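# Move a lying glass tube into the window-side rack

## Task

Take the glass tube lying on the shelved bench by the door and set it upright, fully seated, in an unoccupied well of the rack by the window. Failure if any tube touches the floor, if any tube breaks (a drop of more than a few centimetres, about a well's depth, or a hard knock), or if the robot tips over or is left leaning. Every other tube must still sit fully down in its own rack at the end. The robot must release the tube and back away, since anything only held in place by the robot does not count.

## Robot and tools

ROBOT. A Hello Robot Stretch 3 with a single arm: a two-wheeled base, a lift carriage on a vertical mast, and a telescoping arm that reaches out to the robot's RIGHT side, ending in a wrist (yaw, pitch, roll) and a two-finger gripper. The base cannot strafe, so to move the gripper forward or back you drive the base. Base footprint is 0.33 m long by 0.34 m wide; it spins about the point midway between the drive wheels, 0.05 m behind its front edge. With arm retracted and wrist folded, a spin sweeps a radius of 0.28 m; an unfolded level gripper reaches beyond that. Loose objects may occasionally get nudged by something external.

FRAMES. Base frame: origin on the floor between the drive wheels, x forward, y left, z up. The odometry frame is the base frame as it was at scene start. hand_pose is reported in the base frame, at the point where closed fingertips meet; with all wrist joints at zero its x axis points up, y back along the arm toward the mast, z toward the robot's rear. Fingertips are round pads 0.04 m wide and sit slightly nearer the wrist when wide open.

TOOL execute_actions. Argument "actions" is a list holding one action or none (empty just reports state and pictures). Argument "cameras" picks images: any of "head_camera", "nav_camera", "wrist_camera", "all"; omitted, null or ["all"] gives all, [] gives none. An action may contain:
- "base": exactly one of {"translate_m": d}, a relative straight drive in metres from the current spot, positive forward, -1 to 1; or {"rotate_rad": d}, a relative spin in radians, positive counter-clockwise (left), -3.2 to 3.2.
- "joints": absolute targets keyed by name: lift_m 0 to 1.1 (arm height on mast); arm_m 0 to 0.52 (extension); wrist_yaw_rad -1.345 to 4.42 (0 along the arm, positive swings toward the front, 3.0 folds over the base); wrist_pitch_rad -1.57 to 0.451 (0 level, negative tips fingers down); wrist_roll_rad -2.911 to 2.911 (0 fingers side by side, level); gripper_m -0.089 to 0.179 (larger is wider; real fingertip gap is smaller by 0.007 near closed and 0.025 wide open, zero below 0.007); head_pan_rad -3.953 to 1.73 (0 forward, positive left, -1.57 looks along the arm); head_tilt_rad -1.53 to 0.419 (negative down). Done tolerances: lift and arm ±0.004, gripper ±0.004, yaw/roll/head ±0.02, pitch ±0.05.
- "contact_limits": {"arm_m": effort %, 1 to 100}: the arm motion halts with contact_stop when its effort hits that level (negative when retracting); it also caps holding force until the next action. Too low stops immediately; values above the maximum are clipped.
Base and joint motions in one action start together. Joints left out may still be driving toward earlier targets. Unknown keys or out-of-range values reject the whole call with no motion. An action is capped at 15 s. If a result reports a stop, later execute_actions, wait and finished_scene calls in the same reply are skipped. The base moves fast (0.30 m/s, 1.9 rad/s) only when stowed: lift_m under 0.30, arm_m under 0.03, wrist_yaw_rad over 2.54; otherwise 0.10 m/s and 0.63 rad/s.

TOOL wait: {"seconds": 0 to 10}; nothing new is commanded; returns state and images. TOOL zoom_image: {"camera", "region": [x0, y0, x1, y1]} in pixels of that camera's latest full image, origin top-left, at most 504 by 504. TOOL finished_scene: {"scene": current scene number}; ends the scene irreversibly once the last command has been held, reports success and gives the next task.

RESULTS. base_status and joint_status tell how each motion of the last action ended: done (for the base, wheels turned the commanded amount even if slipping), off_target (stopped short, may still push), contact_stop, time_out, torque_fault (old target dropped; holds where it stopped unless slack or off). Arm and lift halt on firm contact and go slack until commanded again; a slack lift can sag under load or keep pressing. on_its_own covers uncommanded joints; "held at" is a target, not a position, and an effort outside its rest range suggests pushing or carrying. motor_effort is percent of max, positive toward higher values, peak in brackets; readings carry a fixed bias plus noise. Wrist servos shut off for 10 s after sustained strain. lidar_m: 12 distances in metres from base origin, 30-degree sectors starting straight ahead and going counter-clockwise (4th left, 7th behind, 10th right), plane 0.17 m up, range 0.15 to 12, blind to glass and the robot, partly occluded by mast and low lift. wrist_depth_mm (45 to 1000) and head_depth_mm (280 to 4000, image sideways) are 7x7 median-depth grids from the top left; "-" means no reading; glass is invisible. base_odometry counts wheel turns; turned_by_wheels and turned_by_imu give turn since last result; base_tilt in degrees (forward/right positive) has a fixed offset up to about 4. Head and nav cameras move with the head joints; wrist_camera rides on the gripper. Calibration K, D and T_world_to_cam are supplied per camera in the base frame and are slightly imprecise.

GRIPPING. Close to a gripper_m below the tube's width (lower squeezes harder; the stall guard may ease off, so resend a different value to re-squeeze). Release by opening at least 0.02 above where the fingers met the tube. Neither the reading nor "done" confirms a hold; check the cameras.

CAUTIONS. Fold or unfold the wrist (yaw to 3.0) only with lift_m between 0.32 and 0.95, wrist_pitch_rad -0.4, roll near 0; folded, the lift can go down to 0.25. With yaw below -0.4 keep pitch at -0.5 or lower. Arm pushes against rigid things with the gripper above about 0.45 m can tip the robot, more so with raised limits or repeated pushes; so can driving while gripping or snagged. If tilting, reverse the last move in small steps, pull the gripper free, and lower lift_m to about 0.2. Lower the tube gently into the well, never drop or knock it, keep it off the floor, and leave other tubes seated. The robot keeps executing the last command while you compose replies.

Each tool is called after ">>>" by a JSON object that holds its "fn" and its "kwargs", one argument or row to a line.

## Session

>>> {"fn": "execute_actions", "kwargs": {
  "actions": []
}}

Scene clock: 0.00 s.
base_odometry: x=+0.000 y=+0.000 heading=+0.000 (m, m, rad; odometry frame)
turned_by_wheels: +0.000 (rad since the last result)
turned_by_imu: +0.000 (rad since the last result)
base_tilt: forward=-0.6 right=+0.9 (deg)
lidar_m: 1.40 1.64 1.62 1.31 1.32 1.59 2.28 1.94 1.58 1.43 1.47 1.61
head_depth_mm: 1832 2222 2200 2170 2150 2138 2111 / 1824 2192 2164 2156 2136 2096 2087 / 1804 2143 2095 2118 2084 1395 2032 / 1787 2120 2051 2028 2023 1422 1995 / 1796 2061 2020 2015 1998 1329 1944 / 1764 2012 1988 1982 1964 1343 1928 / 1748 1973 1939 1916 1908 1262 1874
base_status: not commanded
joint_positions: lift_m=+0.458 arm_m=-0.001 wrist_yaw_rad=+3.002 wrist_pitch_rad=-0.346 wrist_roll_rad=+0.012 gripper_m=+0.037 head_pan_rad=+0.009 head_tilt_rad=+0.003
joint_status: not commanded
motor_effort: left_wheel=+0 right_wheel=+2 lift_m=+22 arm_m=-1 wrist_yaw_rad=+1 wrist_pitch_rad=+4 wrist_roll_rad=+0 gripper_m=+1 head_pan_rad=+0 head_tilt_rad=+1 (%)
hand_pose: x=+0.0112 y=+0.0865 z=+0.4868 quat_wxyz=(+0.171, +0.707, +0.072, +0.682) (m; base frame)
wrist_depth_mm: - - - - - - - / - - - - - - - / - - - - - - - / - - - - - - - / 915 940 - 920 956 913 928 / 775 777 - 768 - 763 760 / 663 671 - 669 660 652 666
pictures: head_camera (sideways: a quarter turn clockwise sets it upright), nav_camera (sideways: a quarter turn counterclockwise sets it upright), wrist_camera
camera_calibration (this result's frames):
head_camera: T_world_to_cam=[[0.0636176, 0.028573, -0.997565, 1.31496], [-0.0139006, 0.999518, 0.0277425, -0.0332572], [0.997878, 0.0121018, 0.0639841, -0.136906], [0, 0, 0, 1]] pos_world=[0.0524983, -0.00267429, 1.32144]
nav_camera: T_world_to_cam=[[0.00685712, -0.0263505, 0.999629, -1.25774], [0.0503526, -0.998376, -0.0266629, 0.0828996], [0.998708, 0.0505167, -0.00551917, -0.0425977], [0, 0, 0, 1]] pos_world=[0.0469929, 0.0517749, 1.25925]
wrist_camera: T_world_to_cam=[[0.99428, -0.106602, 0.00652373, -0.00399595], [-0.0490812, -0.510325, -0.85858, 0.492596], [0.0948553, 0.853349, -0.512639, 0.344086], [0, 0, 0, 1]] pos_world=[-0.00448805, -0.0426665, 0.599351]
Images, in order (width x height): head_camera 896x504, nav_camera 672x504, wrist_camera 644x364.

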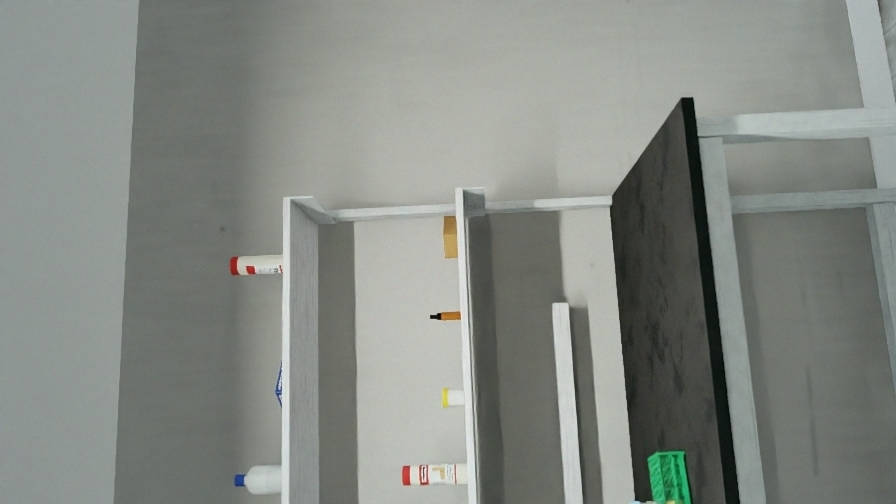

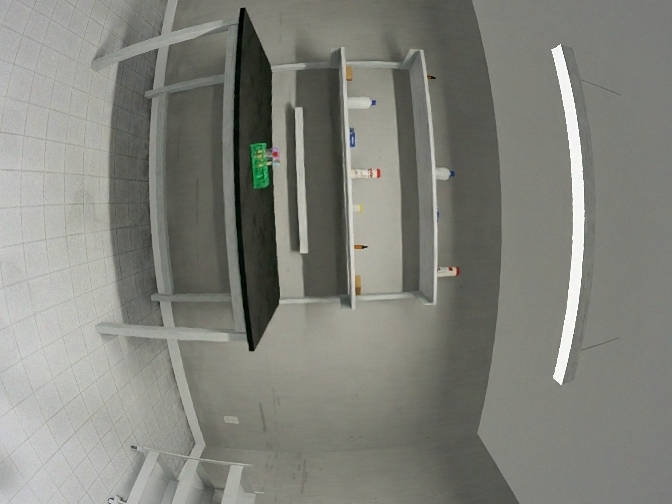

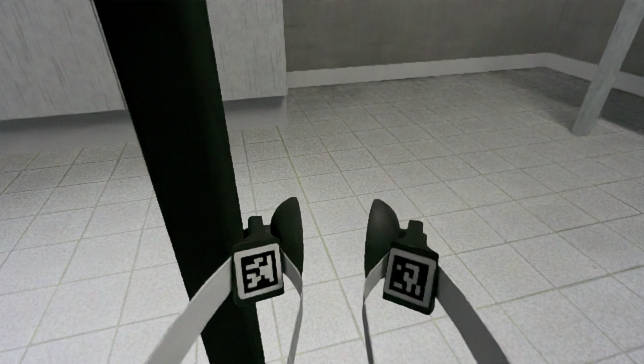

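>>> {"fn": "execute_actions", "kwargs": {
  "actions": [
    {"joints": {"head_pan_rad": -1.6, "head_tilt_rad": -0.3, "lift_m": 0.36}}
  ],
  "cameras": ["head_camera", "nav_camera"]
}}

>>> {"fn": "execute_actions", "kwargs": {
  "actions": [
    {"joints": {"head_pan_rad": -3.1, "head_tilt_rad": -0.3, "lift_m": 0.27}}
  ],
  "cameras": ["head_camera", "nav_camera"]
}}

Scene clock: 6.37 s.
base_odometry: x=+0.000 y=+0.000 heading=+0.000 (m, m, rad; odometry frame)
turned_by_wheels: +0.000 (rad since the last result)
turned_by_imu: +0.001 (rad since the last result)
base_tilt: forward=-0.8 right=+0.9 (deg)
lidar_m: 1.41 1.64 1.62 1.31 1.32 1.60 2.27 1.94 1.58 1.43 1.46 1.62
head_depth_mm: 1354 1425 1485 1569 1650 1734 1560 / 1334 1394 1450 1510 1606 1688 1585 / 1299 1353 1419 1482 1559 1645 1594 / 1263 1316 1374 1442 1519 1590 1608 / 1246 1295 1343 1406 1479 1571 1617 / 1238 1619 1725 1791 1922 1946 1613 / 1561 1633 1694 1777 1813 1528 1542
base_status: not commanded
joint_positions: lift_m=+0.361 arm_m=-0.001 wrist_yaw_rad=+3.002 wrist_pitch_rad=-0.346 wrist_roll_rad=+0.012 gripper_m=+0.037 head_pan_rad=-1.593 head_tilt_rad=-0.296
joint_status: all done
motor_effort: left_wheel=+0(0) right_wheel=+1(1) lift_m=+10(19) arm_m=-1(2) wrist_yaw_rad=+0(1) wrist_pitch_rad=+4(4) wrist_roll_rad=+0(0) gripper_m=+0(0) head_pan_rad=-4(42) head_tilt_rad=-2(22) (%)
hand_pose: x=+0.0112 y=+0.0865 z=+0.3898 quat_wxyz=(+0.171, +0.707, +0.072, +0.682) (m; base frame)
wrist_depth_mm: - - - - - - - / - - - - - - - / - - - - - - - / 966 965 954 970 942 948 930 / 764 762 - 768 790 771 748 / 642 639 - 637 - 639 637 / 550 553 - 559 556 551 550
pictures: head_camera (sideways: a quarter turn clockwise sets it upright), nav_camera (sideways: a quarter turn counterclockwise sets it upright)
camera_calibration (this result's frames):
head_camera: T_world_to_cam=[[0.0331312, 0.231898, -0.972176, 1.2817], [0.999292, -0.0250522, 0.0280794, -0.0398655], [-0.0178436, -0.972417, -0.232564, 0.25533], [0, 0, 0, 1]] pos_world=[0.00192888, -0.0499362, 1.30654]
nav_camera: T_world_to_cam=[[-0.0330083, -0.299894, 0.953401, -1.19693], [-0.999235, -0.0101208, -0.0377786, 0.103761], [0.0209787, -0.953919, -0.29933, 0.345816], [0, 0, 0, 1]] pos_world=[0.0569183, -0.0280204, 1.24859]
Images, in order (width x height): head_camera 896x504, nav_camera 672x504.

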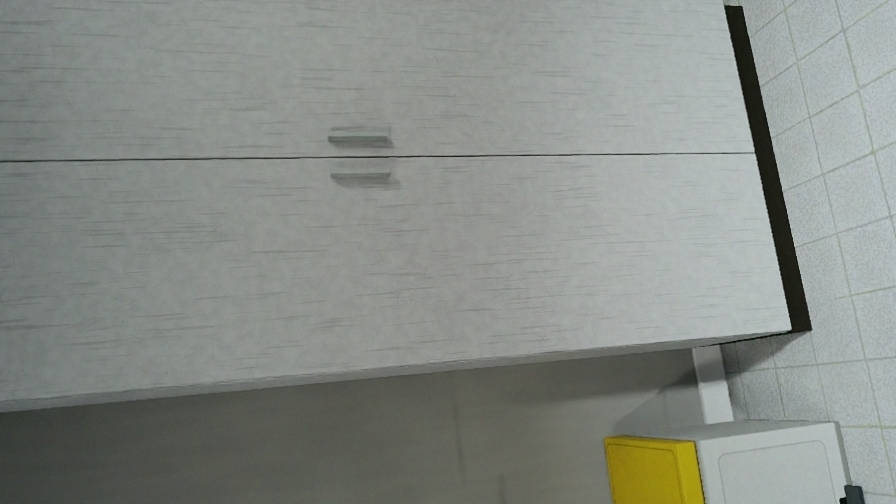

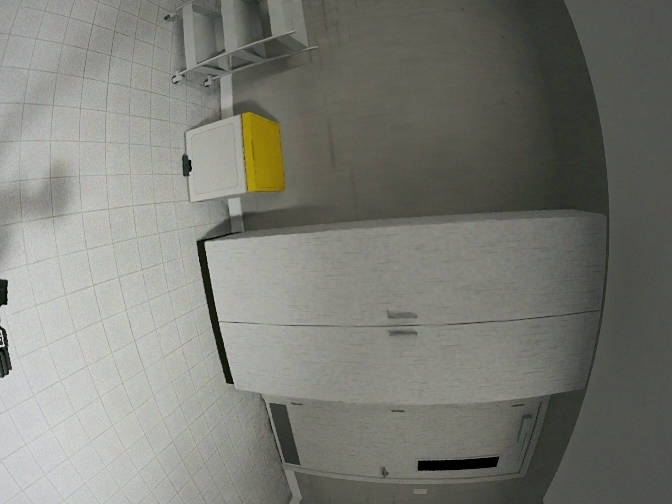

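Scene clock: 8.03 s.
base_odometry: x=+0.000 y=+0.000 heading=+0.000 (m, m, rad; odometry frame)
turned_by_wheels: +0.000 (rad since the last result)
turned_by_imu: +0.000 (rad since the last result)
base_tilt: forward=-0.6 right=+0.8 (deg)
lidar_m: 1.41 1.64 1.62 1.31 1.31 1.60 2.27 1.95 1.58 1.43 1.46 1.62
head_depth_mm: 2485 2620 2759 2812 2532 2018 1570 / 2428 2527 2687 2562 2785 2061 1583 / 2357 2550 2612 2223 2510 2060 1600 / 2366 2499 2551 2257 2725 2061 1601 / 2330 2450 2533 2406 2713 2082 1616 / 2305 2418 2526 2190 2683 2097 1633 / 2261 2372 2466 2229 2626 2011 1645
base_status: not commanded
joint_positions: lift_m=+0.271 arm_m=-0.001 wrist_yaw_rad=+3.002 wrist_pitch_rad=-0.346 wrist_roll_rad=+0.012 gripper_m=+0.037 head_pan_rad=-3.093 head_tilt_rad=-0.296
joint_status: all done
motor_effort: left_wheel=+0(0) right_wheel=+0(0) lift_m=+11(11) arm_m=-1(1) wrist_yaw_rad=+1(1) wrist_pitch_rad=+4(4) wrist_roll_rad=+0(0) gripper_m=+1(2) head_pan_rad=-4(43) head_tilt_rad=-2(1) (%)
hand_pose: x=+0.0112 y=+0.0864 z=+0.2997 quat_wxyz=(+0.171, +0.707, +0.072, +0.682) (m; base frame)
wrist_depth_mm: - - - - - - - / - - - - - - - / - - - - - - - / 788 783 783 787 771 774 785 / 638 638 - 634 651 617 626 / 526 524 - 539 - 524 517 / 466 - - - 451 449 450
pictures: head_camera (sideways: a quarter turn clockwise sets it upright), nav_camera (sideways: a quarter turn counterclockwise sets it upright)
camera_calibration (this result's frames):
head_camera: T_world_to_cam=[[0.233829, -0.0166354, -0.972135, 1.28043], [0.0456959, -0.998561, 0.0280789, -0.0340478], [-0.971203, -0.0509882, -0.232732, 0.261364], [0, 0, 0, 1]] pos_world=[-0.0440069, 0.000628151, 1.30653]
nav_camera: T_world_to_cam=[[-0.301642, 0.011703, 0.953349, -1.19522], [-0.0807751, 0.996016, -0.0377842, 0.0981656], [-0.949993, -0.0884042, -0.299495, 0.351954], [0, 0, 0, 1]] pos_world=[-0.0182461, -0.0526727, 1.24858]
Images, in order (width x height): head_camera 896x504, nav_camera 672x504.

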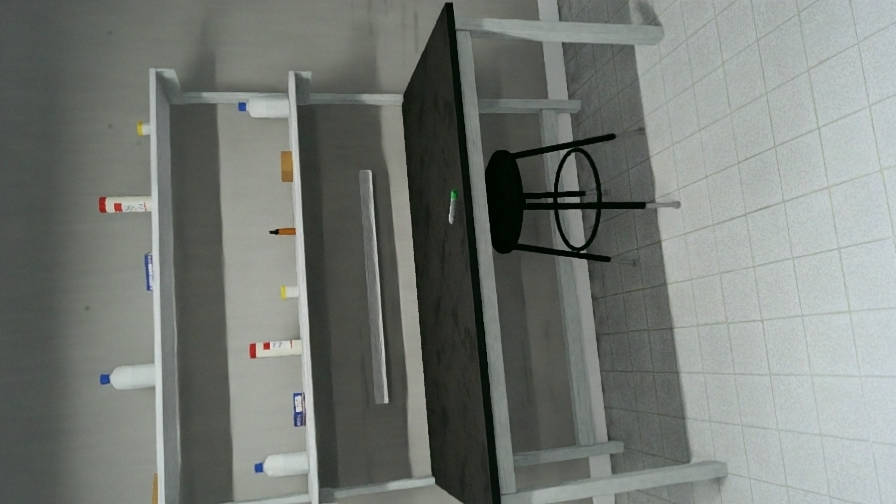

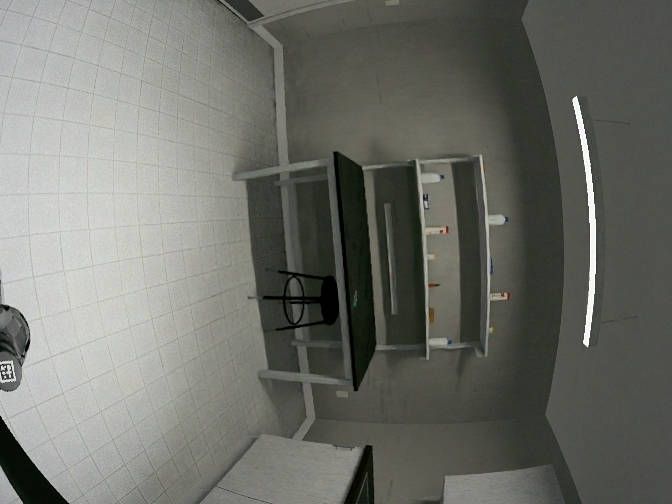

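>>> {"fn": "zoom_image", "kwargs": {
  "camera": "head_camera",
  "region": [410, 170, 500, 240]
}}

Region (410, 170, 500, 240) of head_camera's 896x504 image, scaled by 5.600, with more detail than that image has.

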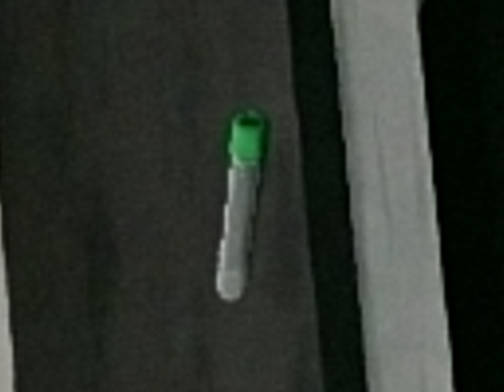

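>>> {"fn": "zoom_image", "kwargs": {
  "camera": "head_camera",
  "region": [390, 0, 690, 130]
}}

>>> {"fn": "zoom_image", "kwargs": {
  "camera": "head_camera",
  "region": [410, 400, 750, 504]
}}

Region (390, 0, 690, 130) of head_camera's 896x504 image, scaled by 1.680, with more detail than that image has; it fills the top 218 rows of this view, and the rest is white.

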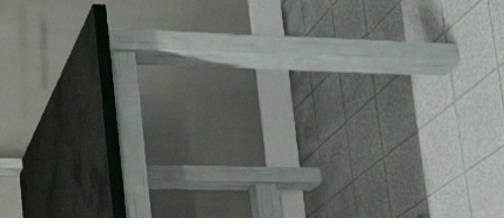

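Region (410, 400, 750, 504) of head_camera's 896x504 image, scaled by 1.482, with more detail than that image has; it fills the top 154 rows of this view, and the rest is white.

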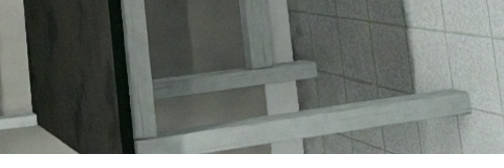

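>>> {"fn": "execute_actions", "kwargs": {
  "actions": [
    {"base": {"translate_m": -1.0}, "joints": {"head_pan_rad": 0.95, "head_tilt_rad": -0.2, "lift_m": 0.29}}
  ],
  "cameras": ["head_camera", "nav_camera"]
}}

Scene clock: 80.10 s.
base_odometry: x=-1.000 y=+0.000 heading=+0.000 (m, m, rad; odometry frame)
turned_by_wheels: +0.000 (rad since the last result)
turned_by_imu: -0.002 (rad since the last result)
base_tilt: forward=-0.8 right=+0.9 (deg)
lidar_m: 2.40 2.43 1.25 1.12 1.13 1.23 1.02 1.08 1.10 1.61 1.62 2.00
head_depth_mm: 2834 2999 3074 3188 3196 2321 1738 / 2865 3024 3136 3247 3257 2303 1733 / 2589 2686 2745 2796 2939 2359 1745 / 2351 2414 2461 2513 2567 2048 1710 / 2104 2184 2198 2176 1483 1515 1571 / 1550 1563 1669 1621 1348 1367 1377 / 1421 1451 1770 1532 1257 1231 1262
base_status: done
joint_positions: lift_m=+0.289 arm_m=-0.001 wrist_yaw_rad=+3.002 wrist_pitch_rad=-0.346 wrist_roll_rad=+0.012 gripper_m=+0.037 head_pan_rad=+0.943 head_tilt_rad=-0.211
joint_status: all done
motor_effort: left_wheel=+0(6) right_wheel=+0(7) lift_m=+31(33) arm_m=-2(1) wrist_yaw_rad=+1(0) wrist_pitch_rad=+4(4) wrist_roll_rad=+0(1) gripper_m=+0(1) head_pan_rad=+2(42) head_tilt_rad=+5(16) (%)
hand_pose: x=+0.0112 y=+0.0864 z=+0.3184 quat_wxyz=(+0.171, +0.707, +0.072, +0.682) (m; base frame)
wrist_depth_mm: 949 - - - - - - / - - - - - - - / - - - - - - - / 823 817 813 811 819 818 822 / 655 662 - 653 671 643 657 / 550 542 - 552 - 545 545 / 472 - - - 468 473 474
pictures: head_camera (sideways: a quarter turn clockwise sets it upright), nav_camera (sideways: a quarter turn counterclockwise sets it upright)
camera_calibration (this result's frames):
head_camera: T_world_to_cam=[[-0.1102, -0.104179, -0.988435, 1.30385], [-0.808716, 0.58752, 0.0282397, -0.0290484], [0.577784, 0.802475, -0.148995, 0.142921], [0, 0, 0, 1]] pos_world=[0.0376149, 0.0382097, 1.31089]
nav_camera: T_world_to_cam=[[0.149599, 0.161244, 0.97551, -1.22693], [0.829102, -0.558006, -0.0349128, 0.0888812], [0.538711, 0.814021, -0.217165, 0.235717], [0, 0, 0, 1]] pos_world=[-0.0171268, 0.0555535, 1.25118]
Images, in order (width x height): head_camera 896x504, nav_camera 672x504.

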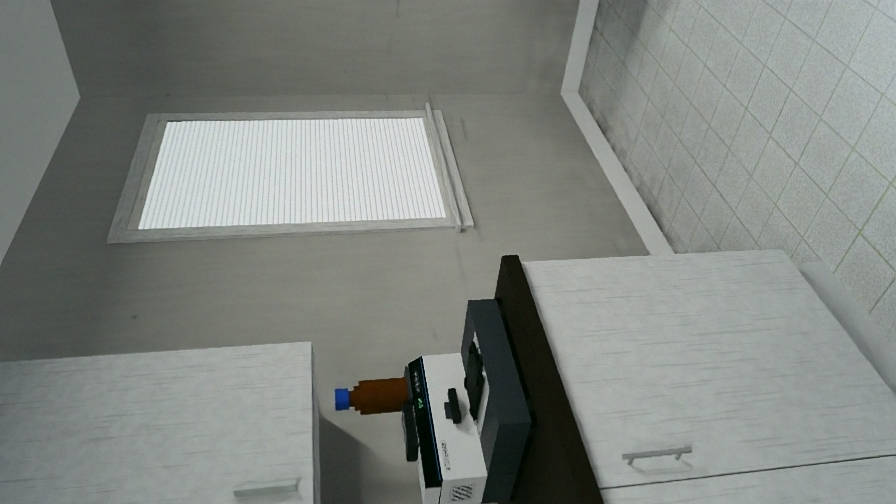

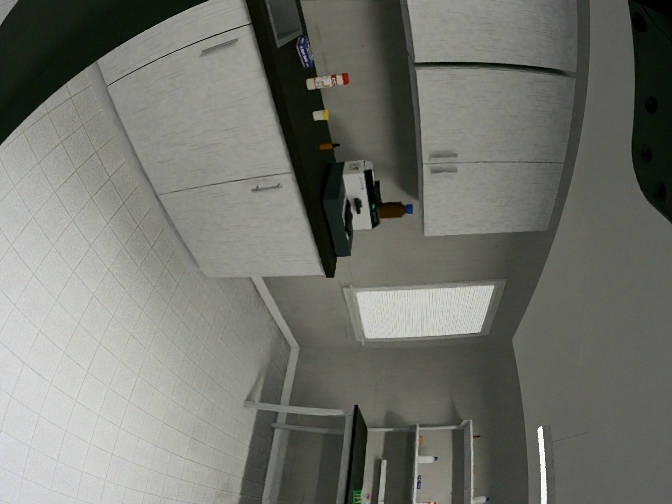

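>>> {"fn": "execute_actions", "kwargs": {
  "actions": [
    {"base": {"translate_m": -0.43}, "joints": {"head_pan_rad": -3.2, "head_tilt_rad": -0.75, "lift_m": 0.72}}
  ],
  "cameras": ["head_camera", "nav_camera"]
}}

Scene clock: 88.90 s.
base_odometry: x=-1.430 y=+0.000 heading=+0.000 (m, m, rad; odometry frame)
turned_by_wheels: +0.000 (rad since the last result)
turned_by_imu: +0.000 (rad since the last result)
base_tilt: forward=-0.7 right=+0.8 (deg)
lidar_m: 2.84 1.87 1.16 1.04 0.90 0.83 0.59 1.15 0.83 2.11 1.75 2.05
head_depth_mm: 1189 1306 1017 792 1556 1416 - / 1182 1292 1024 800 1480 - - / 1160 1274 1035 799 949 - - / 1125 1249 1039 808 718 1359 1147 / 1095 1228 1048 812 699 1355 1187 / 1066 1183 1055 814 683 1376 1182 / 1035 1115 1063 825 669 1382 1193
base_status: done
joint_positions: lift_m=+0.719 arm_m=-0.001 wrist_yaw_rad=+3.002 wrist_pitch_rad=-0.346 wrist_roll_rad=+0.012 gripper_m=+0.037 head_pan_rad=-3.193 head_tilt_rad=-0.741
joint_status: all done
motor_effort: left_wheel=+1(6) right_wheel=+1(6) lift_m=+33(33) arm_m=-1(1) wrist_yaw_rad=+0(0) wrist_pitch_rad=+4(4) wrist_roll_rad=+0(0) gripper_m=+1(0) head_pan_rad=-4(42) head_tilt_rad=-4(28) (%)
hand_pose: x=+0.0112 y=+0.0864 z=+0.7484 quat_wxyz=(+0.171, +0.707, +0.072, +0.682) (m; base frame)
wrist_depth_mm: - - - - - - - / - - - - - - - / - - - - - - - / - - - - - - - / - - - - - - - / - - - - - - - / 956 962 - 955 956 961 945
pictures: head_camera (sideways: a quarter turn clockwise sets it upright), nav_camera (sideways: a quarter turn counterclockwise sets it upright)
camera_calibration (this result's frames):
head_camera: T_world_to_cam=[[0.625987, -0.0602427, -0.777503, 1.02413], [-0.0661619, -0.99752, 0.0240214, -0.0280678], [-0.777022, 0.036404, -0.62842, 0.775069], [0, 0, 0, 1]] pos_world=[-0.0407044, 0.0054826, 1.28401]
nav_camera: T_world_to_cam=[[-0.679283, 0.0613629, 0.731306, -0.903348], [0.0385875, 0.998106, -0.0479071, 0.110591], [-0.732861, -0.00432321, -0.680365, 0.846191], [0, 0, 0, 1]] pos_world=[0.00224444, -0.0512916, 1.24164]
Images, in order (width x height): head_camera 896x504, nav_camera 672x504.

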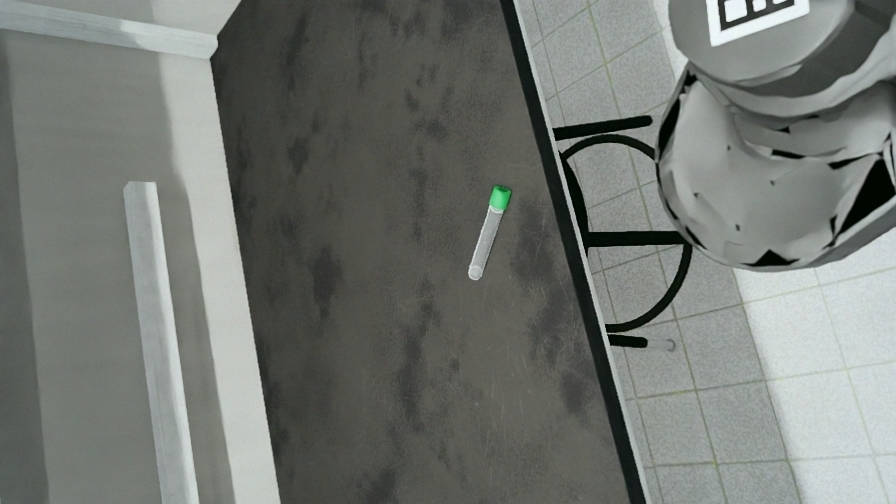

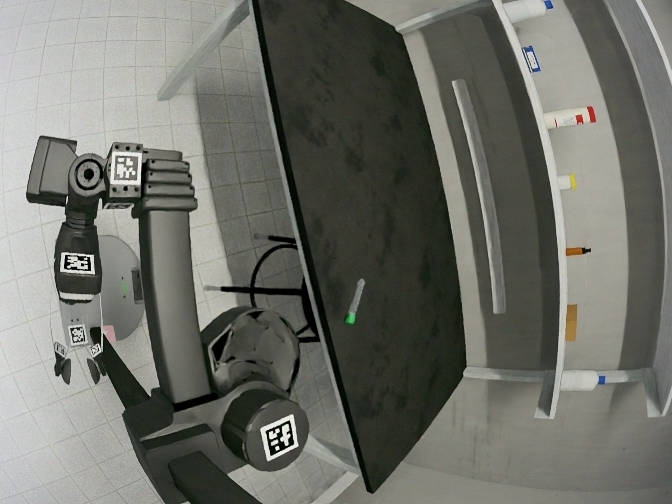

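>>> {"fn": "zoom_image", "kwargs": {
  "camera": "head_camera",
  "region": [440, 170, 560, 290]
}}

Region (440, 170, 560, 290) of head_camera's 896x504 image, scaled by 4.200, with more detail than that image has.

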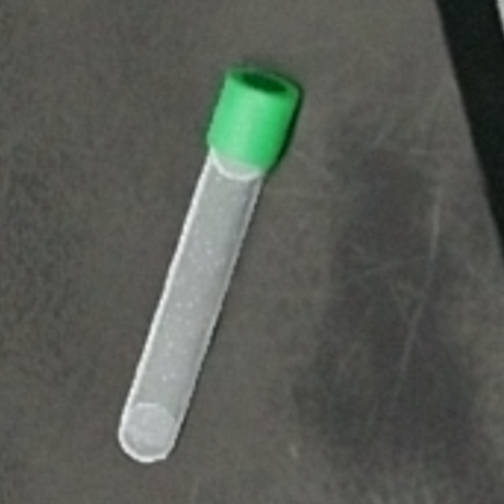

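>>> {"fn": "execute_actions", "kwargs": {
  "actions": [
    {"base": {"rotate_rad": -1.655}, "joints": {"head_pan_rad": -1.62, "head_tilt_rad": -0.75, "lift_m": 0.935, "arm_m": 0.41, "wrist_pitch_rad": -1.57, "wrist_roll_rad": -1.2, "gripper_m": 0.05}}
  ]
}}

Scene clock: 118.37 s.
base_odometry: x=-1.430 y=+0.000 heading=-1.655 (m, m, rad; odometry frame)
turned_by_wheels: -1.655 (rad since the last result)
turned_by_imu: -1.635 (rad since the last result)
base_tilt: forward=-0.7 right=+0.9 (deg)
lidar_m: 2.12 1.75 1.94 3.05 3.36 1.22 1.04 1.04 0.83 0.59 1.15 0.83
head_depth_mm: 1294 1460 - - 1550 1350 1167 / 1218 1321 - 798 1550 1356 1171 / 1181 1318 1058 800 1481 1357 1178 / 1141 1311 1137 809 756 1338 1178 / 1108 1134 1006 810 701 1344 1178 / 1073 1172 1055 815 683 1378 1184 / 1036 1115 1063 821 668 1349 1191
base_status: done
joint_positions: lift_m=+0.934 arm_m=+0.410 wrist_yaw_rad=+3.002 wrist_pitch_rad=-1.548 wrist_roll_rad=-1.195 gripper_m=+0.050 head_pan_rad=-1.627 head_tilt_rad=-0.741
joint_status: all done
joint sent to its limit — the command would take wrist_pitch_rad past its lower limit, so that joint was sent only as far as its limit.
motor_effort: left_wheel=+2(4) right_wheel=-2(7) lift_m=+33(33) arm_m=+4(5) wrist_yaw_rad=+0(0) wrist_pitch_rad=-2(6) wrist_roll_rad=-2(1) gripper_m=+0(66) head_pan_rad=+3(41) head_tilt_rad=-4(4) (%)
hand_pose: x=-0.0239 y=-0.5726 z=+0.8163 quat_wxyz=(+0.180, +0.181, +0.676, +0.691) (m; base frame)
wrist_depth_mm: 205 204 201 201 918 - 927 / 212 208 207 206 917 958 929 / 217 215 213 211 210 993 970 / 225 223 220 217 216 965 996 / 232 230 226 224 221 222 - / 239 238 237 233 232 227 - / 250 246 243 240 236 234 233
pictures: head_camera (sideways: a quarter turn clockwise sets it upright), nav_camera (sideways: a quarter turn counterclockwise sets it upright), wrist_camera
camera_calibration (this result's frames):
head_camera: T_world_to_cam=[[0.063183, 0.625713, -0.77749, 1.02755], [0.997198, -0.0708469, 0.0240211, -0.0345539], [-0.0400524, -0.77683, -0.628436, 0.770594], [0, 0, 0, 1]] pos_world=[0.000397672, -0.0467777, 1.28401]
nav_camera: T_world_to_cam=[[-0.0645535, -0.679002, 0.731293, -0.907079], [-0.997914, 0.043276, -0.0479074, 0.116914], [0.000881804, -0.73286, -0.680379, 0.841735], [0, 0, 0, 1]] pos_world=[0.057373, -0.00409523, 1.24164]
wrist_camera: T_world_to_cam=[[0.467934, 0.883727, -0.0079838, 0.524776], [0.86947, -0.458729, 0.183273, -0.361543], [0.158301, -0.0927011, -0.98303, 0.922554], [0, 0, 0, 1]] pos_world=[-0.07725, -0.544087, 0.977348]
Images, in order (width x height): head_camera 896x504, nav_camera 672x504, wrist_camera 644x364.

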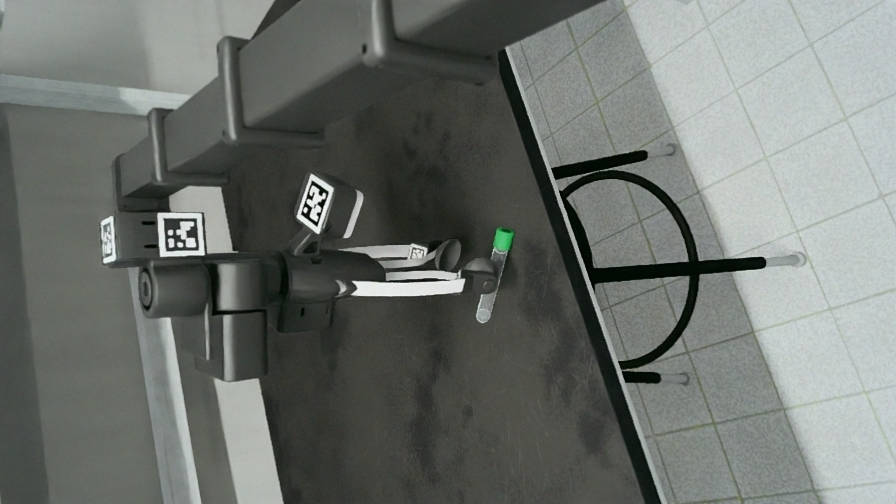

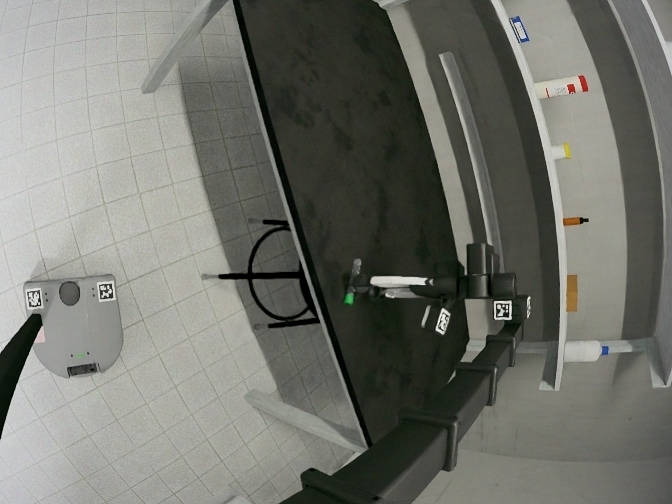

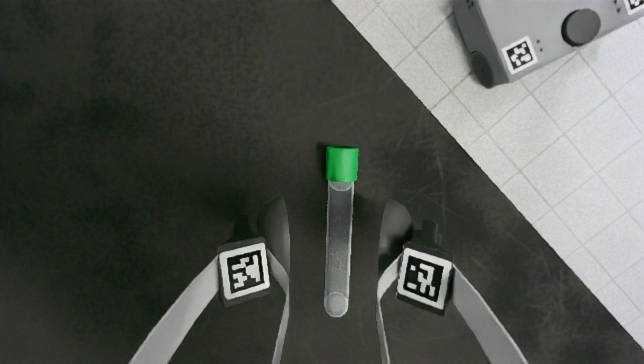

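>>> {"fn": "zoom_image", "kwargs": {
  "camera": "wrist_camera",
  "region": [240, 130, 440, 330]
}}

Region (240, 130, 440, 330) of wrist_camera's 644x364 image, scaled by 2.520.

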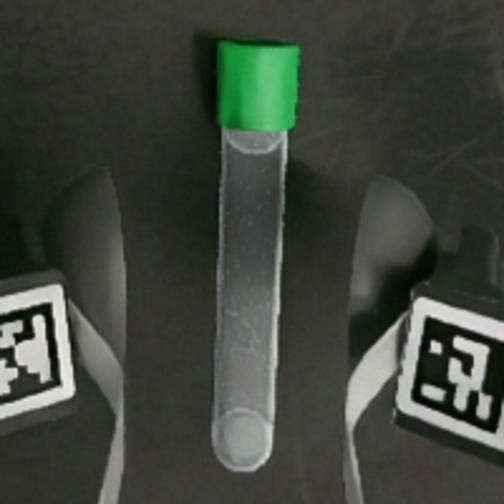

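>>> {"fn": "execute_actions", "kwargs": {
  "actions": [
    {"base": {"translate_m": -0.0026}, "joints": {"lift_m": 0.899, "arm_m": 0.4048, "gripper_m": 0.038}}
  ],
  "cameras": ["head_camera", "wrist_camera"]
}}

>>> {"fn": "zoom_image", "kwargs": {
  "camera": "wrist_camera",
  "region": [240, 140, 440, 364]
}}

Scene clock: 144.10 s.
base_odometry: x=-1.430 y=+0.003 heading=-1.655 (m, m, rad; odometry frame)
turned_by_wheels: +0.000 (rad since the last result)
turned_by_imu: +0.001 (rad since the last result)
base_tilt: forward=-0.7 right=+0.9 (deg)
lidar_m: 2.12 1.74 1.94 3.08 3.38 1.22 1.04 1.04 0.83 0.59 1.14 0.83
head_depth_mm: 1300 1463 1061 - - 1319 1172 / 1214 1331 - 776 1557 1348 1169 / 1193 1284 1075 802 1248 1358 1184 / 1156 1159 1086 806 759 1328 1177 / 1112 1202 966 811 701 1363 1186 / 1071 1182 1052 819 683 1372 1186 / 1040 1112 1062 821 667 1351 1190
base_status: done
joint_positions: lift_m=+0.900 arm_m=+0.405 wrist_yaw_rad=+3.002 wrist_pitch_rad=-1.548 wrist_roll_rad=-1.195 gripper_m=+0.038 head_pan_rad=-1.627 head_tilt_rad=-0.741
joint_status: all done
motor_effort: left_wheel=+2(4) right_wheel=-2(8) lift_m=+10(29) arm_m=-6(10) wrist_yaw_rad=+0(0) wrist_pitch_rad=-2(2) wrist_roll_rad=-2(2) gripper_m=+1(57) head_pan_rad=+3(2) head_tilt_rad=-4(5) (%)
hand_pose: x=-0.0239 y=-0.5681 z=+0.7817 quat_wxyz=(+0.180, +0.181, +0.676, +0.691) (m; base frame)
wrist_depth_mm: 171 171 169 168 889 - - / 177 175 174 171 923 893 906 / 181 180 179 176 176 939 942 / 188 186 184 180 180 951 949 / 194 193 190 188 184 185 980 / 200 199 198 194 - 189 980 / 207 204 203 201 198 196 195
pictures: head_camera (sideways: a quarter turn clockwise sets it upright), wrist_camera
camera_calibration (this result's frames):
head_camera: T_world_to_cam=[[0.063183, 0.625713, -0.777491, 1.02755], [0.997198, -0.0708469, 0.0240211, -0.0345539], [-0.0400524, -0.77683, -0.628436, 0.770593], [0, 0, 0, 1]] pos_world=[0.000397671, -0.0467777, 1.28401]
wrist_camera: T_world_to_cam=[[0.467933, 0.883724, -0.00844205, 0.520948], [0.869483, -0.45864, 0.183435, -0.353233], [0.158234, -0.0931753, -0.982996, 0.888671], [0, 0, 0, 1]] pos_world=[-0.0772565, -0.539579, 0.942753]
Images, in order (width x height): head_camera 896x504, wrist_camera 644x364.

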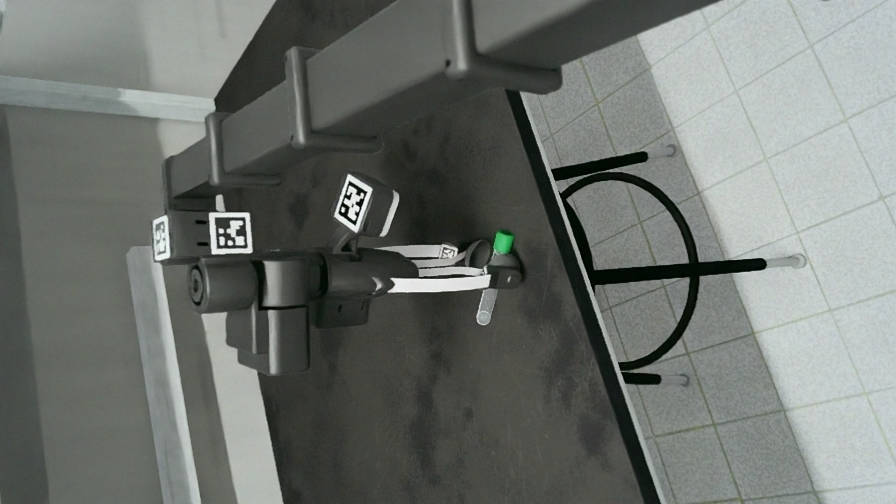

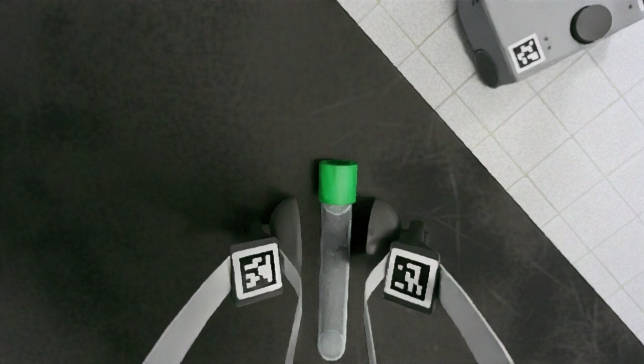

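Region (240, 140, 440, 364) of wrist_camera's 644x364 image, scaled by 2.250; it fills the left 450 columns of this view, and the rest is white.

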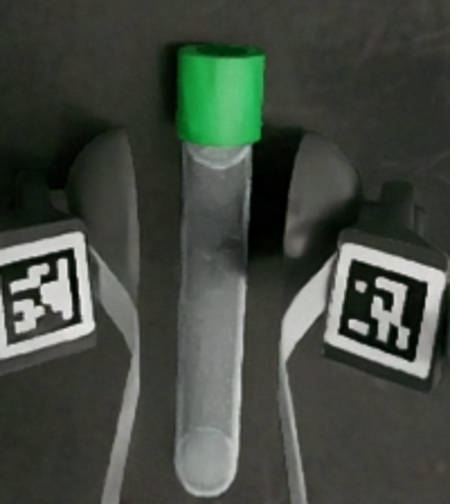

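>>> {"fn": "execute_actions", "kwargs": {
  "actions": [
    {"joints": {"lift_m": 0.896, "gripper_m": 0.023}}
  ],
  "cameras": ["wrist_camera"]
}}

Scene clock: 152.97 s.
base_odometry: x=-1.430 y=+0.003 heading=-1.655 (m, m, rad; odometry frame)
turned_by_wheels: +0.000 (rad since the last result)
turned_by_imu: +0.001 (rad since the last result)
base_tilt: forward=-0.8 right=+0.9 (deg)
lidar_m: 2.12 1.75 1.94 3.05 3.38 1.22 1.04 1.04 0.83 0.59 1.15 0.83
head_depth_mm: 1295 1462 1062 - - 1319 1168 / 1219 1335 - 775 1544 1354 1168 / 1201 1285 1058 802 1249 1355 1173 / 1162 1159 1085 805 850 1328 1176 / 1114 1174 971 814 698 1373 1181 / 1069 1198 1055 817 686 1381 1193 / 1041 1113 1065 821 669 1340 1183
base_status: not commanded
joint_positions: lift_m=+0.897 arm_m=+0.405 wrist_yaw_rad=+3.002 wrist_pitch_rad=-1.551 wrist_roll_rad=-1.195 gripper_m=+0.023 head_pan_rad=-1.627 head_tilt_rad=-0.741
joint_status: lift_m contact_stop (moved -0.002 of -0.004); the others done
on_its_own: lift_m is slack since a contact_stop, until your next command for it
motor_effort: left_wheel=+1(2) right_wheel=-1(2) lift_m=+21(21) arm_m=-4(4) wrist_yaw_rad=+1(1) wrist_pitch_rad=-1(2) wrist_roll_rad=-2(2) gripper_m=-7(70) head_pan_rad=+3(3) head_tilt_rad=-4(4) (%)
hand_pose: x=-0.0240 y=-0.5687 z=+0.7794 quat_wxyz=(+0.180, +0.181, +0.677, +0.691) (m; base frame)
wrist_depth_mm: 171 169 168 167 905 - - / 177 175 173 171 900 918 903 / 182 180 178 176 174 942 912 / 188 186 184 180 179 958 935 / 194 192 189 187 183 183 979 / 201 199 197 193 - 189 980 / 208 205 204 200 197 195 193
pictures: wrist_camera
camera_calibration (this result's frames):
wrist_camera: T_world_to_cam=[[0.467929, 0.883702, -0.010623, 0.52313], [0.869543, -0.458217, 0.184207, -0.353335], [0.157916, -0.0954326, -0.98283, 0.8849], [0, 0, 0, 1]] pos_world=[-0.0772875, -0.539747, 0.94035]
Images, in order (width x height): wrist_camera 644x364.

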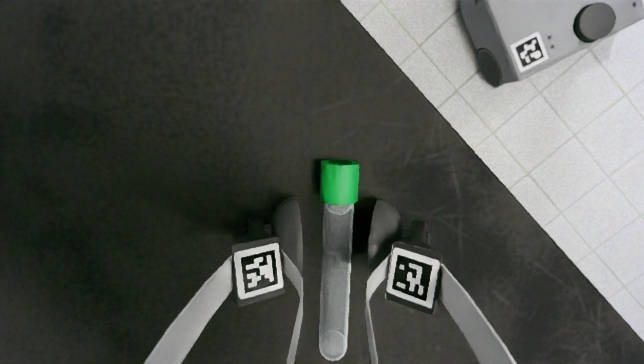

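>>> {"fn": "execute_actions", "kwargs": {
  "actions": [
    {"joints": {"lift_m": 0.9025, "gripper_m": 0.026}}
  ],
  "cameras": ["head_camera", "wrist_camera"]
}}

Scene clock: 157.83 s.
base_odometry: x=-1.430 y=+0.003 heading=-1.655 (m, m, rad; odometry frame)
turned_by_wheels: +0.000 (rad since the last result)
turned_by_imu: +0.001 (rad since the last result)
base_tilt: forward=-0.7 right=+0.9 (deg)
lidar_m: 2.13 1.75 1.95 3.07 3.38 1.21 1.04 1.04 0.82 0.59 1.15 0.83
head_depth_mm: 1291 1460 1062 - - 1338 1163 / 1211 1342 - 771 1560 1350 1172 / 1197 1286 1078 802 1248 1353 1172 / 1156 1152 1085 807 760 1329 1178 / 1116 1195 973 811 703 1358 1185 / 1073 1185 1053 818 682 1376 1178 / 1039 1116 1064 824 669 1352 1189
base_status: not commanded
joint_positions: lift_m=+0.902 arm_m=+0.405 wrist_yaw_rad=+3.002 wrist_pitch_rad=-1.552 wrist_roll_rad=-1.195 gripper_m=+0.026 head_pan_rad=-1.627 head_tilt_rad=-0.741
joint_status: all done
motor_effort: left_wheel=+1(2) right_wheel=-2(2) lift_m=+32(33) arm_m=-5(4) wrist_yaw_rad=+0(0) wrist_pitch_rad=-1(1) wrist_roll_rad=-2(2) gripper_m=+0(16) head_pan_rad=+3(3) head_tilt_rad=-5(5) (%)
hand_pose: x=-0.0240 y=-0.5690 z=+0.7839 quat_wxyz=(+0.180, +0.181, +0.677, +0.690) (m; base frame)
wrist_depth_mm: 175 173 170 169 889 - - / 179 177 176 174 901 931 905 / 184 182 180 179 177 917 927 / 191 190 187 182 182 946 965 / 197 194 192 189 187 187 978 / 203 202 200 197 - 192 987 / 211 208 206 203 201 198 196
pictures: head_camera (sideways: a quarter turn clockwise sets it upright), wrist_camera
camera_calibration (this result's frames):
head_camera: T_world_to_cam=[[0.063183, 0.625714, -0.777489, 1.02755], [0.997198, -0.0708468, 0.0240211, -0.0345539], [-0.0400523, -0.776829, -0.628437, 0.770595], [0, 0, 0, 1]] pos_world=[0.000397679, -0.0467777, 1.28401]
wrist_camera: T_world_to_cam=[[0.467932, 0.883687, -0.0117095, 0.5243], [0.86957, -0.45801, 0.184591, -0.35445], [0.157757, -0.096558, -0.982746, 0.888618], [0, 0, 0, 1]] pos_world=[-0.0773028, -0.539856, 0.944853]
Images, in order (width x height): head_camera 896x504, wrist_camera 644x364.

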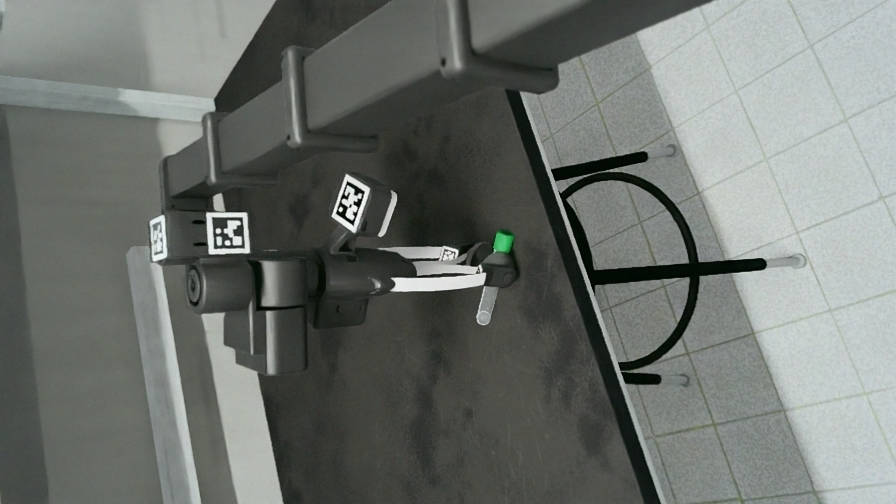

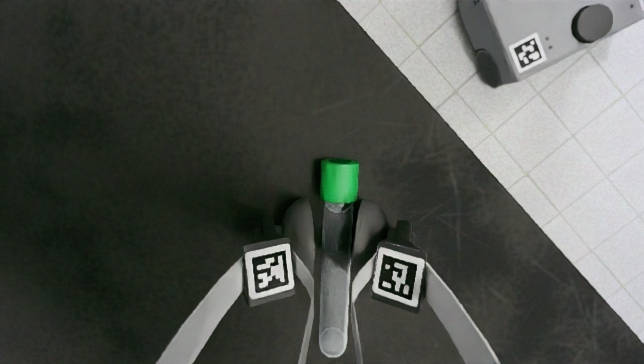

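>>> {"fn": "zoom_image", "kwargs": {
  "camera": "wrist_camera",
  "region": [270, 150, 410, 290]
}}

Region (270, 150, 410, 290) of wrist_camera's 644x364 image, scaled by 3.600.

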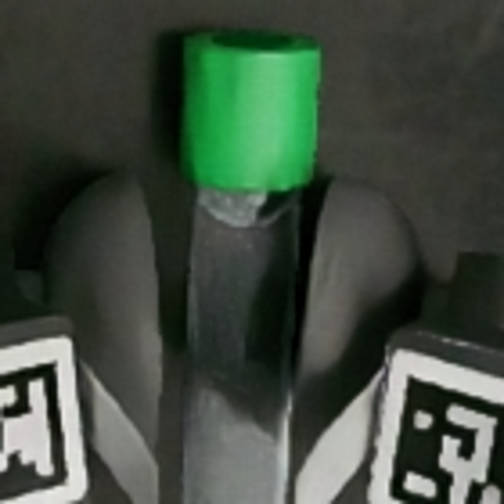

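>>> {"fn": "execute_actions", "kwargs": {
  "actions": [
    {"joints": {"lift_m": 0.9, "arm_m": 0.403}}
  ],
  "cameras": ["wrist_camera"]
}}

>>> {"fn": "execute_actions", "kwargs": {
  "actions": [
    {"joints": {"gripper_m": -0.024}}
  ],
  "cameras": ["head_camera", "wrist_camera"]
}}

Scene clock: 165.37 s.
base_odometry: x=-1.430 y=+0.003 heading=-1.655 (m, m, rad; odometry frame)
turned_by_wheels: +0.000 (rad since the last result)
turned_by_imu: +0.001 (rad since the last result)
base_tilt: forward=-0.6 right=+0.9 (deg)
lidar_m: 2.12 1.75 1.95 3.06 3.37 1.21 1.04 1.04 0.83 0.59 1.15 0.83
head_depth_mm: 1296 1457 1059 - - 1327 1164 / 1217 1327 - 774 1544 1347 1173 / 1206 1289 1072 800 1240 1351 1175 / 1155 1161 1086 807 757 1335 1184 / 1110 1206 968 809 702 1362 1182 / 1075 1193 1054 820 684 1364 1188 / 1038 1118 1063 819 669 1354 1186
base_status: not commanded
joint_positions: lift_m=+0.901 arm_m=+0.403 wrist_yaw_rad=+3.002 wrist_pitch_rad=-1.552 wrist_roll_rad=-1.195 gripper_m=+0.026 head_pan_rad=-1.627 head_tilt_rad=-0.741
joint_status: all done
motor_effort: left_wheel=+2(2) right_wheel=-2(2) lift_m=+10(29) arm_m=-5(5) wrist_yaw_rad=+1(1) wrist_pitch_rad=-1(1) wrist_roll_rad=-2(2) gripper_m=+1(0) head_pan_rad=+2(2) head_tilt_rad=-5(4) (%)
hand_pose: x=-0.0240 y=-0.5672 z=+0.7827 quat_wxyz=(+0.180, +0.181, +0.677, +0.690) (m; base frame)
wrist_depth_mm: 172 171 169 169 887 - - / 177 177 174 172 902 927 895 / 183 182 179 178 176 952 917 / 189 188 186 181 182 955 954 / 195 194 192 189 186 185 967 / 203 199 198 196 - 191 999 / 209 206 204 202 199 196 195
pictures: wrist_camera
camera_calibration (this result's frames):
wrist_camera: T_world_to_cam=[[0.467931, 0.883688, -0.0116644, 0.522697], [0.869569, -0.458019, 0.184575, -0.353427], [0.157764, -0.0965113, -0.982749, 0.887686], [0, 0, 0, 1]] pos_world=[-0.0773022, -0.538105, 0.943703]
Images, in order (width x height): wrist_camera 644x364.

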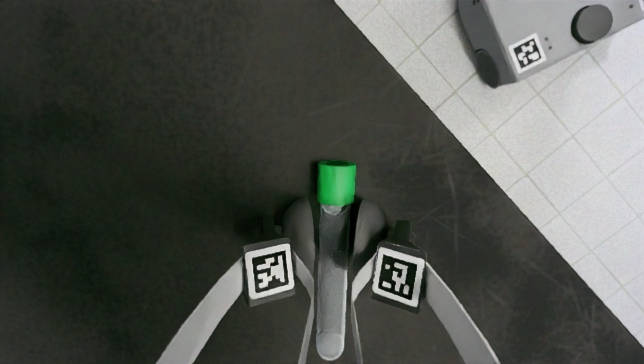

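Scene clock: 166.33 s.
base_odometry: x=-1.430 y=+0.003 heading=-1.655 (m, m, rad; odometry frame)
turned_by_wheels: +0.000 (rad since the last result)
turned_by_imu: +0.000 (rad since the last result)
base_tilt: forward=-0.7 right=+0.8 (deg)
lidar_m: 2.12 1.75 1.95 3.05 3.37 1.22 1.04 1.04 0.82 0.59 1.15 0.83
head_depth_mm: 1296 1451 1066 - - 1329 1173 / 1217 1338 - 775 1559 1347 1172 / 1193 1290 1079 803 1251 1353 1179 / 1151 1157 1084 806 759 1326 1184 / 1112 1210 969 814 699 1361 1185 / 1075 1189 1048 818 683 1375 1185 / 1035 1113 1066 819 669 1348 1195
base_status: not commanded
joint_positions: lift_m=+0.901 arm_m=+0.403 wrist_yaw_rad=+3.002 wrist_pitch_rad=-1.552 wrist_roll_rad=-1.195 gripper_m=-0.023 head_pan_rad=-1.627 head_tilt_rad=-0.741
joint_status: all done
motor_effort: left_wheel=+2(2) right_wheel=-2(2) lift_m=+10(10) arm_m=-5(5) wrist_yaw_rad=+1(0) wrist_pitch_rad=-1(1) wrist_roll_rad=-2(2) gripper_m=-14(100) head_pan_rad=+3(2) head_tilt_rad=-5(4) (%)
hand_pose: x=-0.0240 y=-0.5672 z=+0.7827 quat_wxyz=(+0.180, +0.181, +0.677, +0.690) (m; base frame)
wrist_depth_mm: 173 172 170 169 881 - - / 179 177 175 173 917 919 891 / 185 183 180 179 177 931 926 / 190 188 186 182 181 953 965 / 196 195 191 - 187 185 984 / 203 201 198 197 192 190 997 / 211 208 205 202 200 196 196
pictures: head_camera (sideways: a quarter turn clockwise sets it upright), wrist_camera
camera_calibration (this result's frames):
head_camera: T_world_to_cam=[[0.063183, 0.625714, -0.777489, 1.02755], [0.997198, -0.0708468, 0.0240211, -0.0345539], [-0.0400523, -0.776829, -0.628437, 0.770595], [0, 0, 0, 1]] pos_world=[0.000397679, -0.0467777, 1.28401]
wrist_camera: T_world_to_cam=[[0.467928, 0.88369, -0.0116709, 0.522705], [0.869571, -0.458014, 0.184577, -0.353426], [0.157763, -0.0965174, -0.982749, 0.887682], [0, 0, 0, 1]] pos_world=[-0.0773023, -0.538106, 0.943703]
Images, in order (width x height): head_camera 896x504, wrist_camera 644x364.

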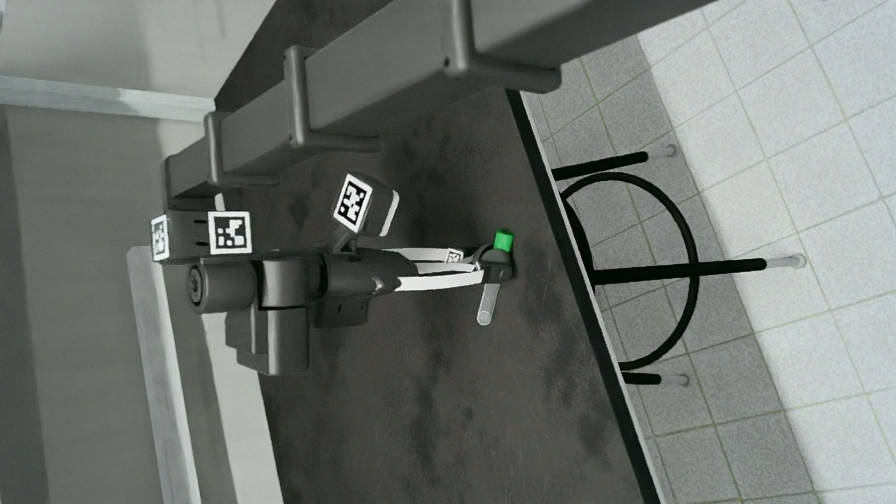

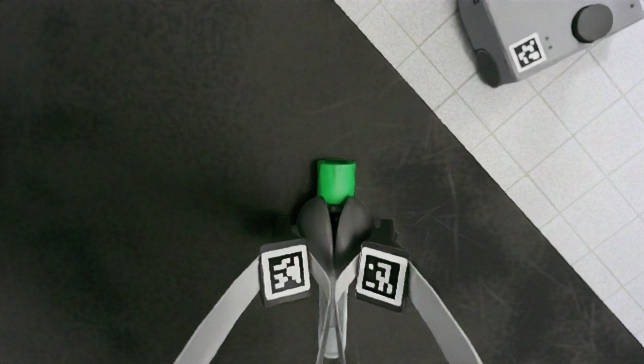

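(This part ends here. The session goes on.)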